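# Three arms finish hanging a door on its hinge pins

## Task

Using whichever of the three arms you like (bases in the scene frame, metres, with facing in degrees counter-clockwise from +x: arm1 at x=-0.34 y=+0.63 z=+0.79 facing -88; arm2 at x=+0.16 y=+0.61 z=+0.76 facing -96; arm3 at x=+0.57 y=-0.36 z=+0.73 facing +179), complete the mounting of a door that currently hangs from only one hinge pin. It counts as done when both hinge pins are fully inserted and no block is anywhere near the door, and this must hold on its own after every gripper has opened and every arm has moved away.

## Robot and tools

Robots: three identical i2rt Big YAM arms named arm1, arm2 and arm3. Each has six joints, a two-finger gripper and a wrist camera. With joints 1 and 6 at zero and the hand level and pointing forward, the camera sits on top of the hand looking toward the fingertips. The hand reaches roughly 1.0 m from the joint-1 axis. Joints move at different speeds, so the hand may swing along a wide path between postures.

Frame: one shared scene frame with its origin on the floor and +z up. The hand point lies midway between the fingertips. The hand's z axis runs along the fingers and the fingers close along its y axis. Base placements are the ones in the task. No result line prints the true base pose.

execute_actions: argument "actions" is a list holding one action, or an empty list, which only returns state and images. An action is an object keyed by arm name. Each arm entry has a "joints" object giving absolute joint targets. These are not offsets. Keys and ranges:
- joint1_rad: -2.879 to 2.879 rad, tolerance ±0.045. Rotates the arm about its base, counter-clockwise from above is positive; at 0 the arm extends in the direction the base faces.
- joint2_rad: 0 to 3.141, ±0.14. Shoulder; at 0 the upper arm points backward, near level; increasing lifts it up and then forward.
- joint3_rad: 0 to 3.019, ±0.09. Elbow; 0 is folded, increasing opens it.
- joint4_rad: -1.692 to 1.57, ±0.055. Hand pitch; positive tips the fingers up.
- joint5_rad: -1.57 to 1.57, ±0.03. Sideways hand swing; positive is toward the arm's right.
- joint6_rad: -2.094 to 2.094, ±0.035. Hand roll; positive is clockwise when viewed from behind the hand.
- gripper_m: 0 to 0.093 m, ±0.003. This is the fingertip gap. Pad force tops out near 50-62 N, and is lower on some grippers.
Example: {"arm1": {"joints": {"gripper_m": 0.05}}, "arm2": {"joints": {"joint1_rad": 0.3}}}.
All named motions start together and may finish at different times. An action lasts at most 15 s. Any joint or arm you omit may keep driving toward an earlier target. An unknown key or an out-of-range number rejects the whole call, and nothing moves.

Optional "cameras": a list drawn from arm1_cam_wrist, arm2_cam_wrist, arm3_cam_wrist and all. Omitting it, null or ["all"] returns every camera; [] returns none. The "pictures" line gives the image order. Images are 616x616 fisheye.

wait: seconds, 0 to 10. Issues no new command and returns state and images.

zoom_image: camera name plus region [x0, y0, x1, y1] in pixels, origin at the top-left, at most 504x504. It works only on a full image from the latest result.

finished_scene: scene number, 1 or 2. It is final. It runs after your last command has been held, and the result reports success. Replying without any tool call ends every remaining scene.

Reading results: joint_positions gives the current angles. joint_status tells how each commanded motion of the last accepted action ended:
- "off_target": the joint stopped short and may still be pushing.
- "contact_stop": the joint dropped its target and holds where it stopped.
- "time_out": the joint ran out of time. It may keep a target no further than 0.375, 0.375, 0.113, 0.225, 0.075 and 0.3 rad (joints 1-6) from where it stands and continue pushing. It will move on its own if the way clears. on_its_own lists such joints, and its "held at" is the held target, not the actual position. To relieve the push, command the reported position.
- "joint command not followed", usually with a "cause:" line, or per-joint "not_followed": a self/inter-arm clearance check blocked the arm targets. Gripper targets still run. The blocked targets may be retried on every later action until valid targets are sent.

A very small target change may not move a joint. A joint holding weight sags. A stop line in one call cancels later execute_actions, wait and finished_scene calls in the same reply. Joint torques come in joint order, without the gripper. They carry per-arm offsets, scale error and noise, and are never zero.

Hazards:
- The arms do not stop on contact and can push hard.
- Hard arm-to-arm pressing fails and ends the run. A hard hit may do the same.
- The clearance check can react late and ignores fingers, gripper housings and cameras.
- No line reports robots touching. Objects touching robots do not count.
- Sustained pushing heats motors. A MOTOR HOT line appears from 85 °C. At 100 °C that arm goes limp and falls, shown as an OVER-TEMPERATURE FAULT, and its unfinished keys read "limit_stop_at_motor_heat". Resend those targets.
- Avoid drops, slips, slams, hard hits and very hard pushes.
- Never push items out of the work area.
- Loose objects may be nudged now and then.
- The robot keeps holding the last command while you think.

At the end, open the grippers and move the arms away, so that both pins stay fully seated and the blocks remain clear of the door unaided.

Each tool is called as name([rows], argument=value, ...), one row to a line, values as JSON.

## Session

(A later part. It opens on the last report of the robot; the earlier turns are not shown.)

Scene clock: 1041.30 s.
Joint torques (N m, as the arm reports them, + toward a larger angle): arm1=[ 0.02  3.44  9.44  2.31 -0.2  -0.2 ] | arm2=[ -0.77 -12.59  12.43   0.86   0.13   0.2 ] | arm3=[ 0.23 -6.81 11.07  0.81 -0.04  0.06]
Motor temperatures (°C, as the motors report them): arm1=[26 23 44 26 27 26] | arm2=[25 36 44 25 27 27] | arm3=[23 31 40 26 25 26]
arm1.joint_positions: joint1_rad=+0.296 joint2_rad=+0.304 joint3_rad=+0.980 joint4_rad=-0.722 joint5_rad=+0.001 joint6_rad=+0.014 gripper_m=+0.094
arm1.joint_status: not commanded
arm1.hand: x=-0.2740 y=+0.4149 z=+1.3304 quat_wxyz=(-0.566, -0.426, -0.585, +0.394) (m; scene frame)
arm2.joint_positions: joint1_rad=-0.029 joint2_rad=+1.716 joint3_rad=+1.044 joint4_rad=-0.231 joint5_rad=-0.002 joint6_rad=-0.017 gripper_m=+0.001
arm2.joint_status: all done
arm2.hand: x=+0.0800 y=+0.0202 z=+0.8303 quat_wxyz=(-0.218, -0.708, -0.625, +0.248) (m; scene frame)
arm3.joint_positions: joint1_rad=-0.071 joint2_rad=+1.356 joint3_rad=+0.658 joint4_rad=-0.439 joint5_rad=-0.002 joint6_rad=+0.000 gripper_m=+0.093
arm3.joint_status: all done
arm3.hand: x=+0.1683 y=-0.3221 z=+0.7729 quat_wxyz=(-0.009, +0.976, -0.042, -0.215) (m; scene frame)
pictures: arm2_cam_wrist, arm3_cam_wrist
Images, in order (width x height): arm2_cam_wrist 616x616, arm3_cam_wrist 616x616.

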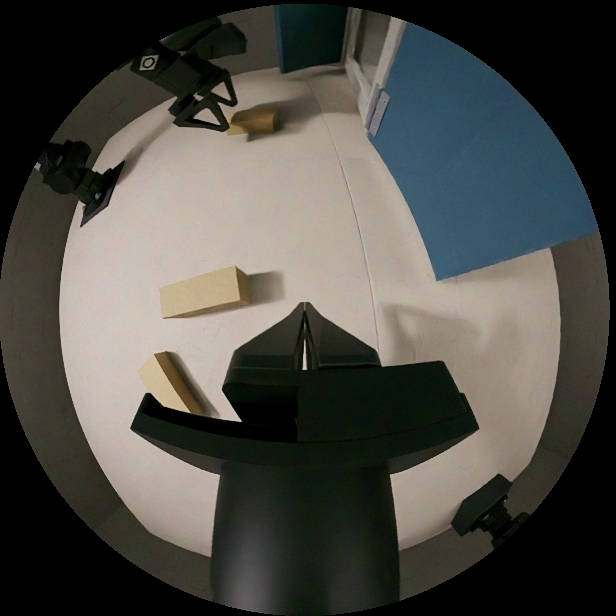

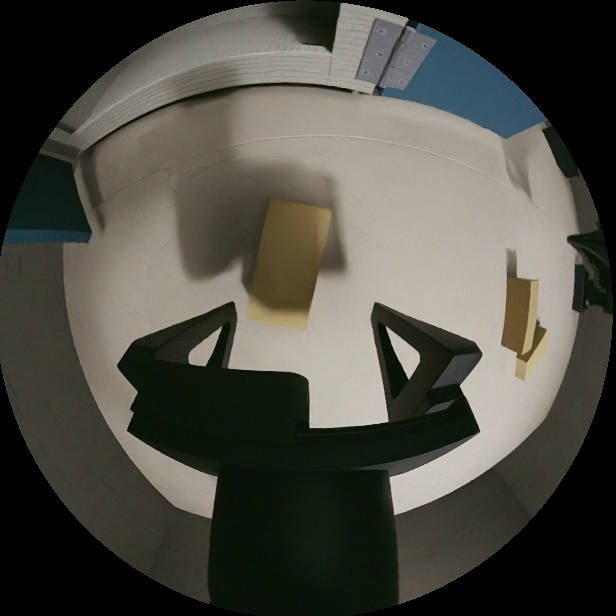

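execute_actions([
  {"arm3":{"joints":{"joint2_rad":1.61,"joint3_rad":0.845,"joint4_rad":-0.40}},"arm2":{"joints":{"joint2_rad":1.91,"joint3_rad":1.15,"joint4_rad":-0.19}}},
], cameras=["arm2_cam_wrist","arm3_cam_wrist"])

Scene clock: 1055.33 s.
Joint torques (N m, as the arm reports them, + toward a larger angle): arm1=[ 0.15  3.51  9.39  2.33 -0.2  -0.2 ] | arm2=[ -0.33 -16.24  10.28   1.75   0.11   0.19] | arm3=[ 0.19 -9.99  8.93  1.28 -0.01  0.02]
Motor temperatures (°C, as the motors report them): arm1=[26 23 44 26 27 26] | arm2=[25 36 45 25 27 27] | arm3=[23 31 42 26 25 26]
arm1.joint_positions: joint1_rad=+0.296 joint2_rad=+0.304 joint3_rad=+0.980 joint4_rad=-0.722 joint5_rad=+0.001 joint6_rad=+0.014 gripper_m=+0.094
arm1.joint_status: not commanded
arm1.hand: x=-0.2740 y=+0.4149 z=+1.3304 quat_wxyz=(-0.566, -0.426, -0.585, +0.394) (m; scene frame)
arm2.joint_positions: joint1_rad=-0.029 joint2_rad=+1.919 joint3_rad=+1.124 joint4_rad=-0.207 joint5_rad=-0.002 joint6_rad=-0.017 gripper_m=+0.001
arm2.joint_status: all done
arm2.hand: x=+0.0778 y=+0.0001 z=+0.7496 quat_wxyz=(-0.188, -0.719, -0.635, +0.212) (m; scene frame)
arm3.joint_positions: joint1_rad=-0.071 joint2_rad=+1.609 joint3_rad=+0.821 joint4_rad=-0.408 joint5_rad=-0.003 joint6_rad=+0.002 gripper_m=+0.093
arm3.joint_status: all done
arm3.hand: x=+0.1084 y=-0.3170 z=+0.7335 quat_wxyz=(-0.007, +0.982, -0.044, -0.186) (m; scene frame)
pictures: arm2_cam_wrist, arm3_cam_wrist
Images, in order (width x height): arm2_cam_wrist 616x616, arm3_cam_wrist 616x616.

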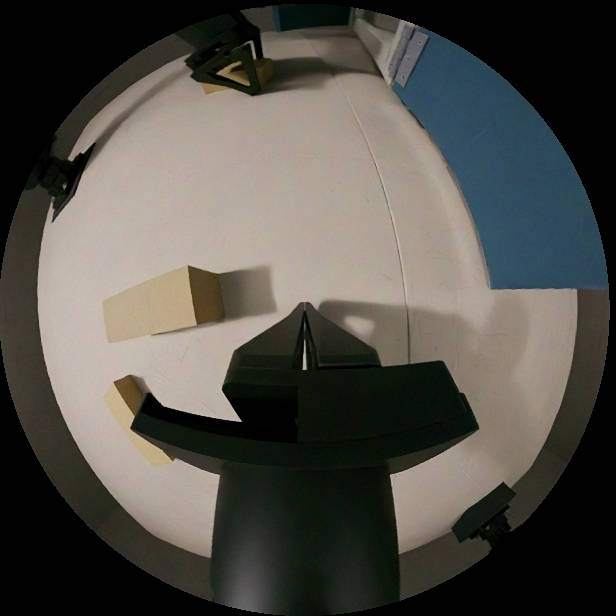

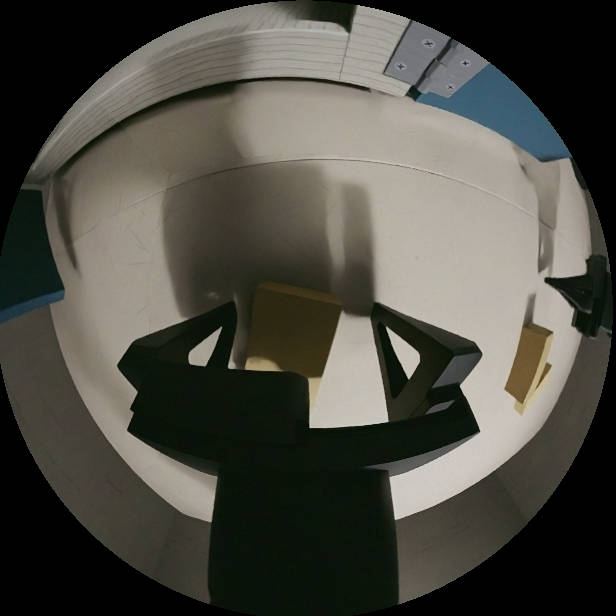

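execute_actions([
  {"arm3":{"joints":{"joint2_rad":1.59,"gripper_m":0}},"arm2":{"joints":{"joint1_rad":0.2}}},
], cameras=[])

execute_actions([
  {"arm3":{"joints":{"joint2_rad":1.45}},"arm2":{"joints":{"joint1_rad":0.15}}},
], cameras=[])

execute_actions([
  {"arm3":{"joints":{"joint1_rad":0.15,"joint2_rad":1.05,"joint3_rad":0.45,"joint4_rad":-0.55}},"arm2":{"joints":{"joint2_rad":1.3,"joint3_rad":0.7}}},
])

Scene clock: 1067.97 s.
Joint torques (N m, as the arm reports them, + toward a larger angle): arm1=[ 0.01  3.35  9.42  2.29 -0.2  -0.2 ] | arm2=[ -0.73 -15.66  10.27   1.91   0.07   0.18] | arm3=[  0.25 -11.37   8.95   1.39  -0.06   0.04]
Motor temperatures (°C, as the motors report them): arm1=[26 23 44 26 27 26] | arm2=[25 37 44 26 27 27] | arm3=[23 32 42 26 25 26]
arm1.joint_positions: joint1_rad=+0.296 joint2_rad=+0.304 joint3_rad=+0.980 joint4_rad=-0.722 joint5_rad=+0.001 joint6_rad=+0.014 gripper_m=+0.094
arm1.joint_status: not commanded
arm1.hand: x=-0.2740 y=+0.4149 z=+1.3304 quat_wxyz=(-0.566, -0.426, -0.585, +0.394) (m; scene frame)
arm2.joint_positions: joint1_rad=+0.206 joint2_rad=+1.919 joint3_rad=+1.124 joint4_rad=-0.207 joint5_rad=-0.001 joint6_rad=-0.016 gripper_m=+0.001
arm2.joint_status: all done
arm2.hand: x=+0.2222 y=-0.0030 z=+0.7506 quat_wxyz=(-0.211, -0.639, -0.715, +0.190) (m; scene frame)
arm3.joint_positions: joint1_rad=-0.071 joint2_rad=+1.609 joint3_rad=+0.821 joint4_rad=-0.408 joint5_rad=-0.002 joint6_rad=+0.002 gripper_m=+0.045
arm3.joint_status: gripper_m off_target (ended at +0.045, target +0.000); the others done
arm3.hand: x=+0.1084 y=-0.3168 z=+0.7335 quat_wxyz=(-0.007, +0.982, -0.044, -0.186) (m; scene frame)
pictures: none
No camera images: the call's "cameras" was empty. Leave "cameras" out to get every camera's image.

Scene clock: 1069.10 s.
Joint torques (N m, as the arm reports them, + toward a larger angle): arm1=[ 0.11  3.26  9.44  2.28 -0.21 -0.19] | arm2=[ -0.35 -15.98  10.23   1.88   0.07   0.19] | arm3=[ 0.16 -8.88  9.87  1.53 -0.03  0.04]
Motor temperatures (°C, as the motors report them): arm1=[26 23 44 26 27 26] | arm2=[25 37 44 26 27 27] | arm3=[23 32 42 26 25 26]
arm1.joint_positions: joint1_rad=+0.296 joint2_rad=+0.304 joint3_rad=+0.980 joint4_rad=-0.722 joint5_rad=+0.001 joint6_rad=+0.014 gripper_m=+0.094
arm1.joint_status: not commanded
arm1.hand: x=-0.2740 y=+0.4149 z=+1.3304 quat_wxyz=(-0.566, -0.426, -0.585, +0.394) (m; scene frame)
arm2.joint_positions: joint1_rad=+0.151 joint2_rad=+1.919 joint3_rad=+1.124 joint4_rad=-0.207 joint5_rad=-0.001 joint6_rad=-0.016 gripper_m=+0.001
arm2.joint_status: all done
arm2.hand: x=+0.1881 y=-0.0054 z=+0.7504 quat_wxyz=(-0.206, -0.659, -0.697, +0.196) (m; scene frame)
arm3.joint_positions: joint1_rad=-0.071 joint2_rad=+1.446 joint3_rad=+0.821 joint4_rad=-0.408 joint5_rad=-0.002 joint6_rad=+0.002 gripper_m=+0.045
arm3.joint_status: all done
arm3.hand: x=+0.0942 y=-0.3157 z=+0.8066 quat_wxyz=(-0.011, +0.963, -0.043, -0.265) (m; scene frame)
pictures: none
No camera images: the call's "cameras" was empty. Leave "cameras" out to get every camera's image.

Scene clock: 1070.40 s.
Joint torques (N m, as the arm reports them, + toward a larger angle): arm1=[-0.07  3.14  9.43  2.31 -0.21 -0.2 ] | arm2=[-0.53 -8.    9.19  2.14  0.09  0.21] | arm3=[-0.18 -4.53  8.11  0.92 -0.09  0.01]
Motor temperatures (°C, as the motors report them): arm1=[26 23 44 26 27 26] | arm2=[25 37 44 26 27 27] | arm3=[23 32 42 26 25 26]
arm1.joint_positions: joint1_rad=+0.296 joint2_rad=+0.304 joint3_rad=+0.980 joint4_rad=-0.722 joint5_rad=+0.001 joint6_rad=+0.014 gripper_m=+0.094
arm1.joint_status: not commanded
arm1.hand: x=-0.2740 y=+0.4149 z=+1.3304 quat_wxyz=(-0.566, -0.426, -0.585, +0.394) (m; scene frame)
arm2.joint_positions: joint1_rad=+0.151 joint2_rad=+1.299 joint3_rad=+0.705 joint4_rad=-0.207 joint5_rad=-0.001 joint6_rad=-0.016 gripper_m=+0.001
arm2.joint_status: all done
arm2.hand: x=+0.1813 y=+0.1371 z=+0.8890 quat_wxyz=(-0.273, -0.636, -0.672, +0.262) (m; scene frame)
arm3.joint_positions: joint1_rad=+0.153 joint2_rad=+1.059 joint3_rad=+0.447 joint4_rad=-0.544 joint5_rad=-0.001 joint6_rad=+0.002 gripper_m=+0.045
arm3.joint_status: all done
arm3.hand: x=+0.2656 y=-0.3989 z=+0.7762 quat_wxyz=(+0.014, +0.976, +0.066, -0.205) (m; scene frame)
pictures: arm1_cam_wrist, arm2_cam_wrist, arm3_cam_wrist
Images, in order (width x height): arm1_cam_wrist 616x616, arm2_cam_wrist 616x616, arm3_cam_wrist 616x616.

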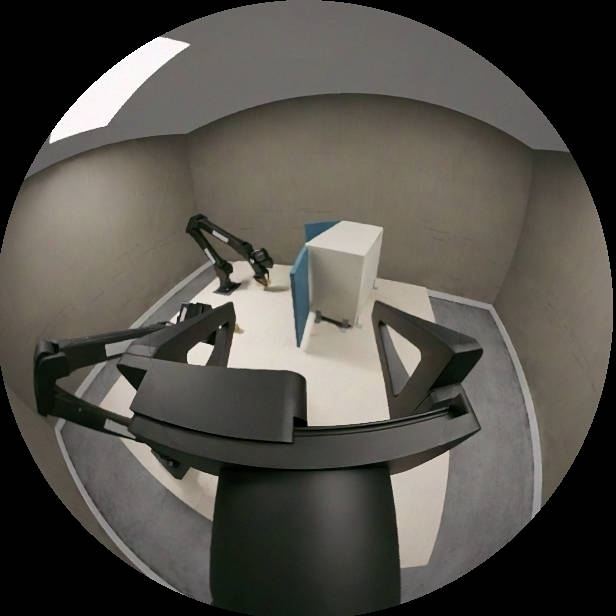

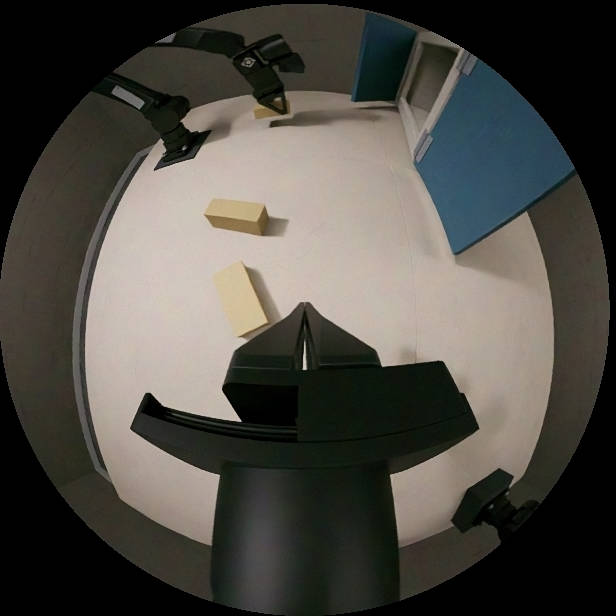

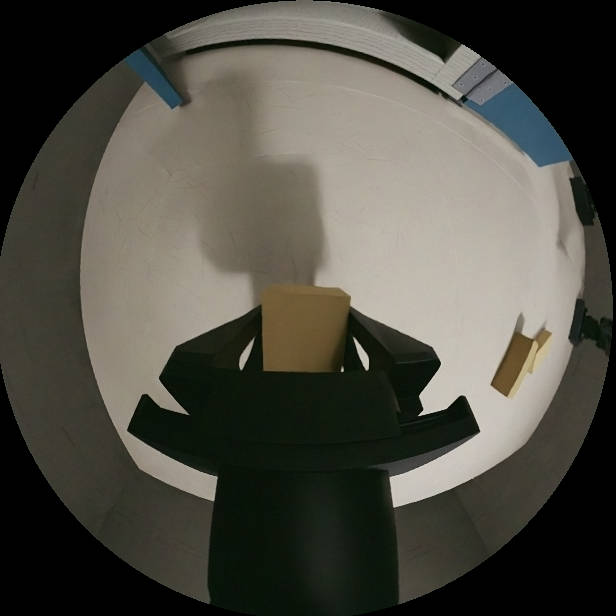

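execute_actions([
  {"arm3":{"joints":{"joint2_rad":1.13,"joint3_rad":0.40,"joint4_rad":-0.47}},"arm2":{"joints":{"joint1_rad":0.6,"joint2_rad":0.8,"joint3_rad":0.7}}},
], cameras=[])

Scene clock: 1075.70 s.
Joint torques (N m, as the arm reports them, + toward a larger angle): arm1=[ 0.13  3.45  9.42  2.3  -0.2  -0.19] | arm2=[-0.08 -2.4  12.08  2.47  0.08  0.18] | arm3=[-0.05 -3.57  7.54  1.67 -0.12  0.01]
Motor temperatures (°C, as the motors report them): arm1=[26 23 44 26 27 26] | arm2=[25 36 44 26 27 27] | arm3=[23 31 42 26 25 26]
arm1.joint_positions: joint1_rad=+0.296 joint2_rad=+0.304 joint3_rad=+0.980 joint4_rad=-0.722 joint5_rad=+0.001 joint6_rad=+0.014 gripper_m=+0.094
arm1.joint_status: not commanded
arm1.hand: x=-0.2740 y=+0.4149 z=+1.3304 quat_wxyz=(-0.566, -0.426, -0.585, +0.394) (m; scene frame)
arm2.joint_positions: joint1_rad=+0.593 joint2_rad=+0.791 joint3_rad=+0.696 joint4_rad=-0.207 joint5_rad=+0.000 joint6_rad=-0.016 gripper_m=+0.001
arm2.joint_status: all done
arm2.hand: x=+0.3552 y=+0.2404 z=+1.1042 quat_wxyz=(-0.508, -0.410, -0.690, +0.311) (m; scene frame)
arm3.joint_positions: joint1_rad=+0.153 joint2_rad=+1.130 joint3_rad=+0.395 joint4_rad=-0.488 joint5_rad=-0.001 joint6_rad=+0.002 gripper_m=+0.045
arm3.joint_status: all done
arm3.hand: x=+0.2838 y=-0.3964 z=+0.7416 quat_wxyz=(+0.012, +0.983, +0.066, -0.172) (m; scene frame)
pictures: none
No camera images: the call's "cameras" was empty. Leave "cameras" out to get every camera's image.

execute_actions([
  {"arm3":{"joints":{"joint2_rad":1.155}}},
], cameras=[])

execute_actions([
  {"arm3":{"joints":{"gripper_m":0.093}}},
], cameras=[])

execute_actions([
  {"arm3":{"joints":{"joint2_rad":0.8}}},
], cameras=[])

execute_actions([
  {"arm3":{"joints":{"joint2_rad":0.9,"joint3_rad":0.8,"joint4_rad":-0.1,"joint1_rad":-0.1}}},
])

Scene clock: 1081.90 s.
Joint torques (N m, as the arm reports them, + toward a larger angle): arm1=[ 0.12  3.34  9.46  2.33 -0.2  -0.2 ] | arm2=[ 0.16 -2.69 12.15  2.39  0.06  0.17] | arm3=[-0.15 -3.4   7.52  1.63 -0.1   0.  ]
Motor temperatures (°C, as the motors report them): arm1=[26 23 44 26 27 26] | arm2=[25 36 45 26 27 27] | arm3=[23 31 41 26 25 26]
arm1.joint_positions: joint1_rad=+0.296 joint2_rad=+0.304 joint3_rad=+0.980 joint4_rad=-0.722 joint5_rad=+0.001 joint6_rad=+0.014 gripper_m=+0.094
arm1.joint_status: not commanded
arm1.hand: x=-0.2740 y=+0.4149 z=+1.3304 quat_wxyz=(-0.566, -0.426, -0.585, +0.394) (m; scene frame)
arm2.joint_positions: joint1_rad=+0.593 joint2_rad=+0.791 joint3_rad=+0.696 joint4_rad=-0.207 joint5_rad=+0.000 joint6_rad=-0.016 gripper_m=+0.001
arm2.joint_status: not commanded
arm2.hand: x=+0.3552 y=+0.2404 z=+1.1042 quat_wxyz=(-0.508, -0.410, -0.690, +0.311) (m; scene frame)
arm3.joint_positions: joint1_rad=+0.153 joint2_rad=+1.146 joint3_rad=+0.395 joint4_rad=-0.487 joint5_rad=-0.001 joint6_rad=+0.002 gripper_m=+0.045
arm3.joint_status: all done
arm3.hand: x=+0.2855 y=-0.3962 z=+0.7374 quat_wxyz=(+0.011, +0.984, +0.066, -0.165) (m; scene frame)
pictures: none
No camera images: the call's "cameras" was empty. Leave "cameras" out to get every camera's image.

Scene clock: 1082.60 s.
Joint torques (N m, as the arm reports them, + toward a larger angle): arm1=[ 0.    3.41  9.43  2.31 -0.2  -0.2 ] | arm2=[-0.01 -2.68 11.99  2.46  0.06  0.18] | arm3=[-0.12 -3.31  7.33  1.69 -0.11  0.01]
Motor temperatures (°C, as the motors report them): arm1=[26 23 44 26 27 26] | arm2=[25 36 45 26 27 27] | arm3=[23 31 41 26 25 26]
arm1.joint_positions: joint1_rad=+0.296 joint2_rad=+0.304 joint3_rad=+0.980 joint4_rad=-0.722 joint5_rad=+0.001 joint6_rad=+0.014 gripper_m=+0.094
arm1.joint_status: not commanded
arm1.hand: x=-0.2740 y=+0.4149 z=+1.3304 quat_wxyz=(-0.566, -0.426, -0.585, +0.394) (m; scene frame)
arm2.joint_positions: joint1_rad=+0.593 joint2_rad=+0.791 joint3_rad=+0.696 joint4_rad=-0.207 joint5_rad=+0.000 joint6_rad=-0.016 gripper_m=+0.001
arm2.joint_status: not commanded
arm2.hand: x=+0.3552 y=+0.2404 z=+1.1042 quat_wxyz=(-0.508, -0.410, -0.690, +0.311) (m; scene frame)
arm3.joint_positions: joint1_rad=+0.153 joint2_rad=+1.146 joint3_rad=+0.395 joint4_rad=-0.487 joint5_rad=-0.001 joint6_rad=+0.002 gripper_m=+0.093
arm3.joint_status: all done
arm3.hand: x=+0.2854 y=-0.3962 z=+0.7374 quat_wxyz=(+0.011, +0.984, +0.066, -0.165) (m; scene frame)
pictures: none
No camera images: the call's "cameras" was empty. Leave "cameras" out to get every camera's image.

Scene clock: 1083.63 s.
Joint torques (N m, as the arm reports them, + toward a larger angle): arm1=[ 0.14  3.22  9.41  2.3  -0.2  -0.2 ] | arm2=[ 0.1  -2.62 12.09  2.42  0.06  0.17] | arm3=[-0.07 -1.73  9.35  2.09 -0.09  0.01]
Motor temperatures (°C, as the motors report them): arm1=[26 23 44 26 27 26] | arm2=[25 35 45 26 27 27] | arm3=[23 31 41 26 25 26]
arm1.joint_positions: joint1_rad=+0.296 joint2_rad=+0.304 joint3_rad=+0.980 joint4_rad=-0.722 joint5_rad=+0.001 joint6_rad=+0.014 gripper_m=+0.094
arm1.joint_status: not commanded
arm1.hand: x=-0.2740 y=+0.4149 z=+1.3304 quat_wxyz=(-0.566, -0.426, -0.585, +0.394) (m; scene frame)
arm2.joint_positions: joint1_rad=+0.593 joint2_rad=+0.791 joint3_rad=+0.696 joint4_rad=-0.207 joint5_rad=+0.000 joint6_rad=-0.016 gripper_m=+0.001
arm2.joint_status: not commanded
arm2.hand: x=+0.3552 y=+0.2404 z=+1.1042 quat_wxyz=(-0.508, -0.410, -0.690, +0.311) (m; scene frame)
arm3.joint_positions: joint1_rad=+0.153 joint2_rad=+0.801 joint3_rad=+0.395 joint4_rad=-0.487 joint5_rad=-0.001 joint6_rad=+0.002 gripper_m=+0.093
arm3.joint_status: all done
arm3.hand: x=+0.2606 y=-0.3997 z=+0.8343 quat_wxyz=(+0.023, +0.941, +0.064, -0.332) (m; scene frame)
pictures: none
No camera images: the call's "cameras" was empty. Leave "cameras" out to get every camera's image.

Scene clock: 1084.87 s.
Joint torques (N m, as the arm reports them, + toward a larger angle): arm1=[-0.03  3.37  9.44  2.3  -0.2  -0.2 ] | arm2=[-0.21 -2.56 11.88  2.42  0.07  0.2 ] | arm3=[-0.33 -3.82 12.49  2.13 -0.09  0.02]
Motor temperatures (°C, as the motors report them): arm1=[26 23 44 26 27 26] | arm2=[25 35 45 26 27 27] | arm3=[23 31 42 26 25 26]
arm1.joint_positions: joint1_rad=+0.296 joint2_rad=+0.304 joint3_rad=+0.980 joint4_rad=-0.722 joint5_rad=+0.001 joint6_rad=+0.014 gripper_m=+0.094
arm1.joint_status: not commanded
arm1.hand: x=-0.2740 y=+0.4149 z=+1.3304 quat_wxyz=(-0.566, -0.426, -0.585, +0.394) (m; scene frame)
arm2.joint_positions: joint1_rad=+0.593 joint2_rad=+0.791 joint3_rad=+0.696 joint4_rad=-0.207 joint5_rad=+0.000 joint6_rad=-0.016 gripper_m=+0.001
arm2.joint_status: not commanded
arm2.hand: x=+0.3552 y=+0.2404 z=+1.1042 quat_wxyz=(-0.508, -0.410, -0.690, +0.311) (m; scene frame)
arm3.joint_positions: joint1_rad=-0.094 joint2_rad=+0.897 joint3_rad=+0.771 joint4_rad=-0.112 joint5_rad=-0.001 joint6_rad=+0.002 gripper_m=+0.093
arm3.joint_status: all done
arm3.hand: x=+0.1160 y=-0.3073 z=+1.0895 quat_wxyz=(-0.033, +0.785, -0.043, -0.617) (m; scene frame)
pictures: arm1_cam_wrist, arm2_cam_wrist, arm3_cam_wrist
Images, in order (width x height): arm1_cam_wrist 616x616, arm2_cam_wrist 616x616, arm3_cam_wrist 616x616.

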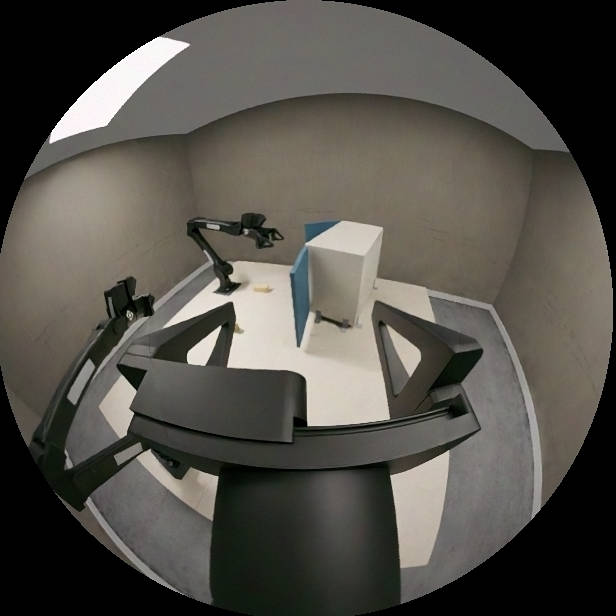

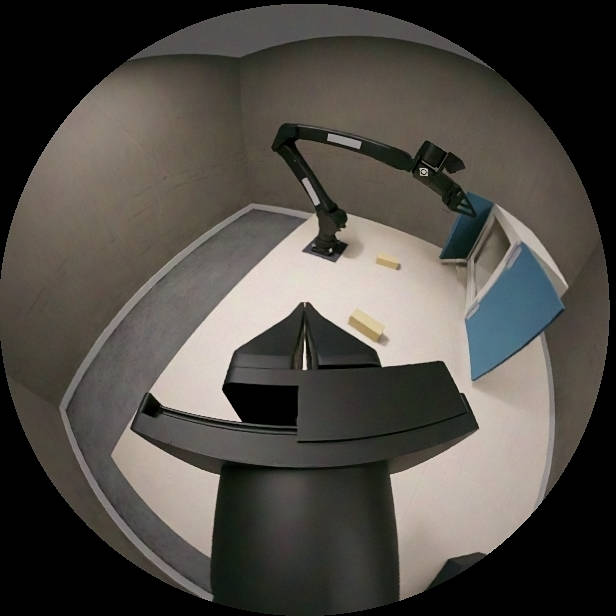

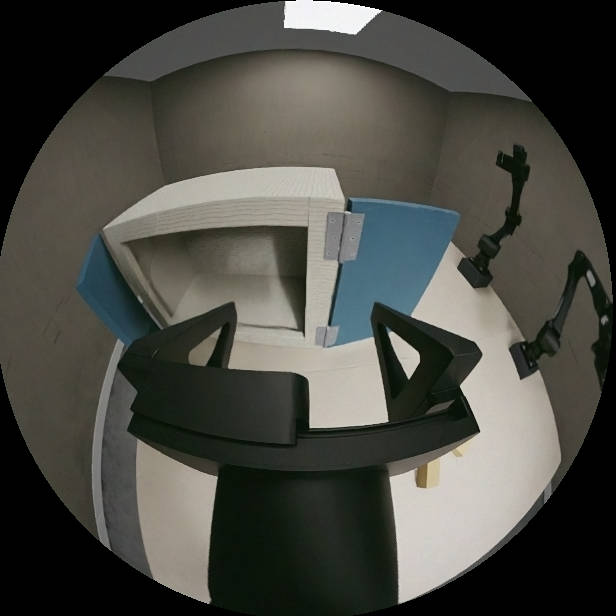

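zoom_image(camera="arm3_cam_wrist", region=[315,195,375,350])

Region (315, 195, 375, 350) of arm3_cam_wrist's 616x616 image, scaled by 3.252, with more detail than that image has; it fills the left 195 columns of this view, and the rest is white.

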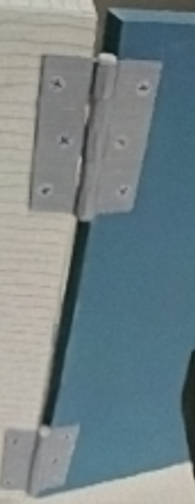

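execute_actions([
  {"arm3":{"joints":{"joint1_rad":-0.205,"joint2_rad":1.25,"joint3_rad":1.0,"joint4_rad":0.38,"joint5_rad":-0.089,"gripper_m":0}}},
], cameras=["arm3_cam_wrist"])

Scene clock: 1097.13 s.
Joint torques (N m, as the arm reports them, + toward a larger angle): arm1=[ 0.01  3.47  9.41  2.31 -0.2  -0.21] | arm2=[ 0.06 -2.47 12.06  2.43  0.09  0.21] | arm3=[-0.36 -8.84 13.31  2.59 -0.29  0.04]
Motor temperatures (°C, as the motors report them): arm1=[26 23 44 26 27 26] | arm2=[25 35 45 26 26 27] | arm3=[23 31 45 27 25 26]
arm1.joint_positions: joint1_rad=+0.296 joint2_rad=+0.304 joint3_rad=+0.980 joint4_rad=-0.722 joint5_rad=+0.001 joint6_rad=+0.014 gripper_m=+0.094
arm1.joint_status: not commanded
arm1.hand: x=-0.2740 y=+0.4149 z=+1.3304 quat_wxyz=(-0.566, -0.426, -0.585, +0.394) (m; scene frame)
arm2.joint_positions: joint1_rad=+0.593 joint2_rad=+0.791 joint3_rad=+0.696 joint4_rad=-0.207 joint5_rad=+0.000 joint6_rad=-0.016 gripper_m=+0.001
arm2.joint_status: not commanded
arm2.hand: x=+0.3552 y=+0.2404 z=+1.1042 quat_wxyz=(-0.508, -0.410, -0.690, +0.311) (m; scene frame)
arm3.joint_positions: joint1_rad=-0.200 joint2_rad=+1.256 joint3_rad=+0.959 joint4_rad=+0.358 joint5_rad=-0.085 joint6_rad=+0.002 gripper_m=+0.000
arm3.joint_status: all done
arm3.hand: x=+0.0009 y=-0.2472 z=+1.1412 quat_wxyz=(-0.049, +0.684, -0.043, -0.726) (m; scene frame)
pictures: arm3_cam_wrist
Images, in order (width x height): arm3_cam_wrist 616x616.

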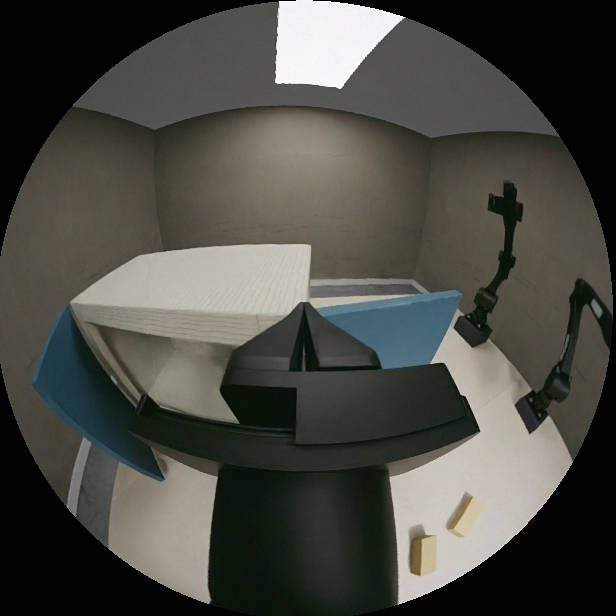

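execute_actions([
  {"arm3":{"joints":{"joint2_rad":1.355,"joint3_rad":1.045,"joint4_rad":0.42,"joint5_rad":-0.075}}},
], cameras=["arm3_cam_wrist"])

Scene clock: 1104.93 s.
Joint torques (N m, as the arm reports them, + toward a larger angle): arm1=[ 0.07  3.5   9.41  2.28 -0.21 -0.2 ] | arm2=[-0.4  -2.77 11.98  2.32  0.05  0.18] | arm3=[ 0.1  -9.07 13.3   2.5   0.05  0.02]
Motor temperatures (°C, as the motors report them): arm1=[26 23 44 26 27 26] | arm2=[25 34 46 26 26 27] | arm3=[23 31 47 27 25 26]
arm1.joint_positions: joint1_rad=+0.296 joint2_rad=+0.304 joint3_rad=+0.980 joint4_rad=-0.722 joint5_rad=+0.001 joint6_rad=+0.014 gripper_m=+0.094
arm1.joint_status: not commanded
arm1.hand: x=-0.2740 y=+0.4149 z=+1.3304 quat_wxyz=(-0.566, -0.426, -0.585, +0.394) (m; scene frame)
arm2.joint_positions: joint1_rad=+0.593 joint2_rad=+0.791 joint3_rad=+0.696 joint4_rad=-0.207 joint5_rad=+0.000 joint6_rad=-0.016 gripper_m=+0.001
arm2.joint_status: not commanded
arm2.hand: x=+0.3552 y=+0.2404 z=+1.1042 quat_wxyz=(-0.508, -0.410, -0.690, +0.311) (m; scene frame)
arm3.joint_positions: joint1_rad=-0.200 joint2_rad=+1.356 joint3_rad=+1.000 joint4_rad=+0.403 joint5_rad=-0.079 joint6_rad=+0.002 gripper_m=+0.000
arm3.joint_status: all done
arm3.hand: x=-0.0293 y=-0.2395 z=+1.1205 quat_wxyz=(-0.051, +0.689, -0.046, -0.722) (m; scene frame)
pictures: arm3_cam_wrist
Images, in order (width x height): arm3_cam_wrist 616x616.

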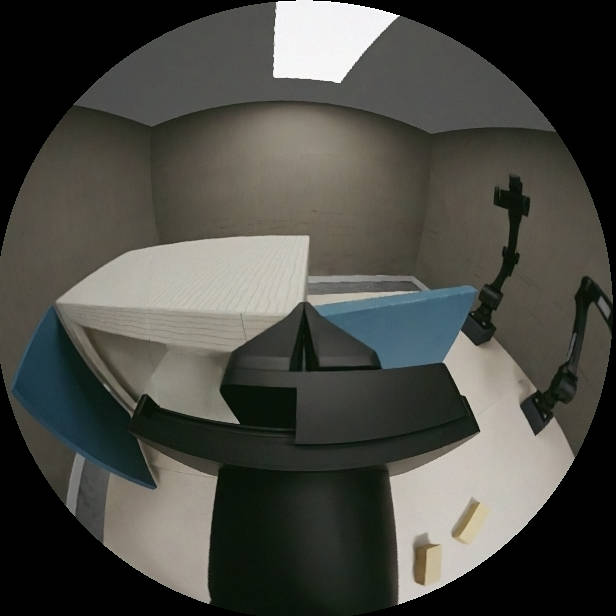

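Press down (q2 +.06 adds reach too).

execute_actions([
  {"arm3":{"joints":{"joint2_rad":1.41,"joint3_rad":0.985,"joint4_rad":0.45}}},
], cameras=[])

execute_actions([
  {"arm3":{"joints":{"joint2_rad":1.46}}},
], cameras=[])

Scene clock: 1109.70 s.
Joint torques (N m, as the arm reports them, + toward a larger angle): arm1=[ 0.1   3.18  9.43  2.26 -0.2  -0.19] | arm2=[ 0.09 -2.4  12.06  2.42  0.07  0.18] | arm3=[-0.38 -7.61  8.93  2.06 -0.01  0.01]
Motor temperatures (°C, as the motors report them): arm1=[26 23 44 26 27 26] | arm2=[25 34 46 26 26 27] | arm3=[23 31 47 27 25 26]
arm1.joint_positions: joint1_rad=+0.296 joint2_rad=+0.304 joint3_rad=+0.980 joint4_rad=-0.722 joint5_rad=+0.001 joint6_rad=+0.014 gripper_m=+0.094
arm1.joint_status: not commanded
arm1.hand: x=-0.2740 y=+0.4149 z=+1.3304 quat_wxyz=(-0.566, -0.426, -0.585, +0.394) (m; scene frame)
arm2.joint_positions: joint1_rad=+0.593 joint2_rad=+0.791 joint3_rad=+0.696 joint4_rad=-0.207 joint5_rad=+0.000 joint6_rad=-0.016 gripper_m=+0.001
arm2.joint_status: not commanded
arm2.hand: x=+0.3552 y=+0.2404 z=+1.1042 quat_wxyz=(-0.508, -0.410, -0.690, +0.311) (m; scene frame)
arm3.joint_positions: joint1_rad=-0.200 joint2_rad=+1.378 joint3_rad=+0.991 joint4_rad=+0.440 joint5_rad=-0.079 joint6_rad=+0.002 gripper_m=+0.000
arm3.joint_status: all done
arm3.hand: x=-0.0334 y=-0.2386 z=+1.1107 quat_wxyz=(-0.051, +0.687, -0.046, -0.724) (m; scene frame)
pictures: none
No camera images: the call's "cameras" was empty. Leave "cameras" out to get every camera's image.

Scene clock: 1110.30 s.
Joint torques (N m, as the arm reports them, + toward a larger angle): arm1=[ 0.07  3.36  9.43  2.32 -0.21 -0.2 ] | arm2=[-0.55 -2.56 12.02  2.39  0.04  0.19] | arm3=[-0.34 -3.7   9.25  1.54  0.03  0.03]
Motor temperatures (°C, as the motors report them): arm1=[26 23 44 26 27 26] | arm2=[25 34 46 26 26 27] | arm3=[23 31 47 27 25 26]
arm1.joint_positions: joint1_rad=+0.296 joint2_rad=+0.304 joint3_rad=+0.980 joint4_rad=-0.722 joint5_rad=+0.001 joint6_rad=+0.014 gripper_m=+0.094
arm1.joint_status: not commanded
arm1.hand: x=-0.2740 y=+0.4149 z=+1.3304 quat_wxyz=(-0.566, -0.426, -0.585, +0.394) (m; scene frame)
arm2.joint_positions: joint1_rad=+0.593 joint2_rad=+0.791 joint3_rad=+0.696 joint4_rad=-0.207 joint5_rad=+0.000 joint6_rad=-0.016 gripper_m=+0.001
arm2.joint_status: not commanded
arm2.hand: x=+0.3552 y=+0.2404 z=+1.1042 quat_wxyz=(-0.508, -0.410, -0.690, +0.311) (m; scene frame)
arm3.joint_positions: joint1_rad=-0.200 joint2_rad=+1.384 joint3_rad=+0.988 joint4_rad=+0.455 joint5_rad=-0.079 joint6_rad=+0.002 gripper_m=+0.000
arm3.joint_status: all done
arm3.hand: x=-0.0343 y=-0.2384 z=+1.1093 quat_wxyz=(-0.051, +0.685, -0.046, -0.726) (m; scene frame)
pictures: none
No camera images: the call's "cameras" was empty. Leave "cameras" out to get every camera's image.

execute_actions([
  {"arm3":{"joints":{"joint2_rad":1.3}}},
], cameras=[])

execute_actions([
  {"arm3":{"joints":{"joint2_rad":0.6,"joint3_rad":0.7,"joint4_rad":0,"joint5_rad":0}}},
], cameras=[])

finished_scene(scene=1)

Scene clock: 1121.40 s.
Joint torques (N m, as the arm reports them, + toward a larger angle): arm1=[ 0.06  3.17  9.42  2.3  -0.21 -0.21] | arm2=[ 0.01 -2.25 11.95  2.41  0.05  0.18] | arm3=[-0.54 -8.49  9.8   1.59  0.02  0.01]
Motor temperatures (°C, as the motors report them): arm1=[26 23 44 26 27 26] | arm2=[25 34 46 26 26 27] | arm3=[23 31 45 27 25 26]
arm1.joint_positions: joint1_rad=+0.296 joint2_rad=+0.304 joint3_rad=+0.980 joint4_rad=-0.722 joint5_rad=+0.001 joint6_rad=+0.014 gripper_m=+0.094
arm1.joint_status: not commanded
arm1.hand: x=-0.2740 y=+0.4149 z=+1.3304 quat_wxyz=(-0.566, -0.426, -0.585, +0.394) (m; scene frame)
arm2.joint_positions: joint1_rad=+0.593 joint2_rad=+0.791 joint3_rad=+0.696 joint4_rad=-0.207 joint5_rad=+0.000 joint6_rad=-0.016 gripper_m=+0.001
arm2.joint_status: not commanded
arm2.hand: x=+0.3552 y=+0.2404 z=+1.1042 quat_wxyz=(-0.508, -0.410, -0.690, +0.311) (m; scene frame)
arm3.joint_positions: joint1_rad=-0.200 joint2_rad=+1.303 joint3_rad=+0.983 joint4_rad=+0.455 joint5_rad=-0.079 joint6_rad=+0.002 gripper_m=+0.000
arm3.joint_status: all done
arm3.hand: x=-0.0122 y=-0.2433 z=+1.1528 quat_wxyz=(-0.055, +0.657, -0.042, -0.751) (m; scene frame)
pictures: none
No camera images: the call's "cameras" was empty. Leave "cameras" out to get every camera's image.

Scene clock: 1122.77 s.
Joint torques (N m, as the arm reports them, + toward a larger angle): arm1=[ 0.11  3.42  9.4   2.31 -0.2  -0.2 ] | arm2=[ 0.07 -2.23 12.06  2.48  0.05  0.19] | arm3=[-0.21 -0.07 10.39  1.38  0.04  0.01]
Motor temperatures (°C, as the motors report them): arm1=[26 23 44 26 27 26] | arm2=[25 34 46 26 26 27] | arm3=[23 31 45 27 25 26]
arm1.joint_positions: joint1_rad=+0.296 joint2_rad=+0.304 joint3_rad=+0.980 joint4_rad=-0.722 joint5_rad=+0.001 joint6_rad=+0.014 gripper_m=+0.094
arm1.joint_status: not commanded
arm1.hand: x=-0.2740 y=+0.4149 z=+1.3304 quat_wxyz=(-0.566, -0.426, -0.585, +0.394) (m; scene frame)
arm2.joint_positions: joint1_rad=+0.593 joint2_rad=+0.791 joint3_rad=+0.696 joint4_rad=-0.207 joint5_rad=+0.000 joint6_rad=-0.016 gripper_m=+0.001
arm2.joint_status: not commanded
arm2.hand: x=+0.3552 y=+0.2404 z=+1.1042 quat_wxyz=(-0.508, -0.410, -0.690, +0.311) (m; scene frame)
arm3.joint_positions: joint1_rad=-0.200 joint2_rad=+0.592 joint3_rad=+0.695 joint4_rad=+0.011 joint5_rad=-0.004 joint6_rad=+0.002 gripper_m=+0.000
arm3.joint_status: all done
arm3.hand: x=+0.2086 y=-0.2787 z=+1.1923 quat_wxyz=(-0.079, +0.662, -0.071, -0.742) (m; scene frame)
pictures: none
No camera images: the call's "cameras" was empty. Leave "cameras" out to get every camera's image.

The scene is finished: the task was done.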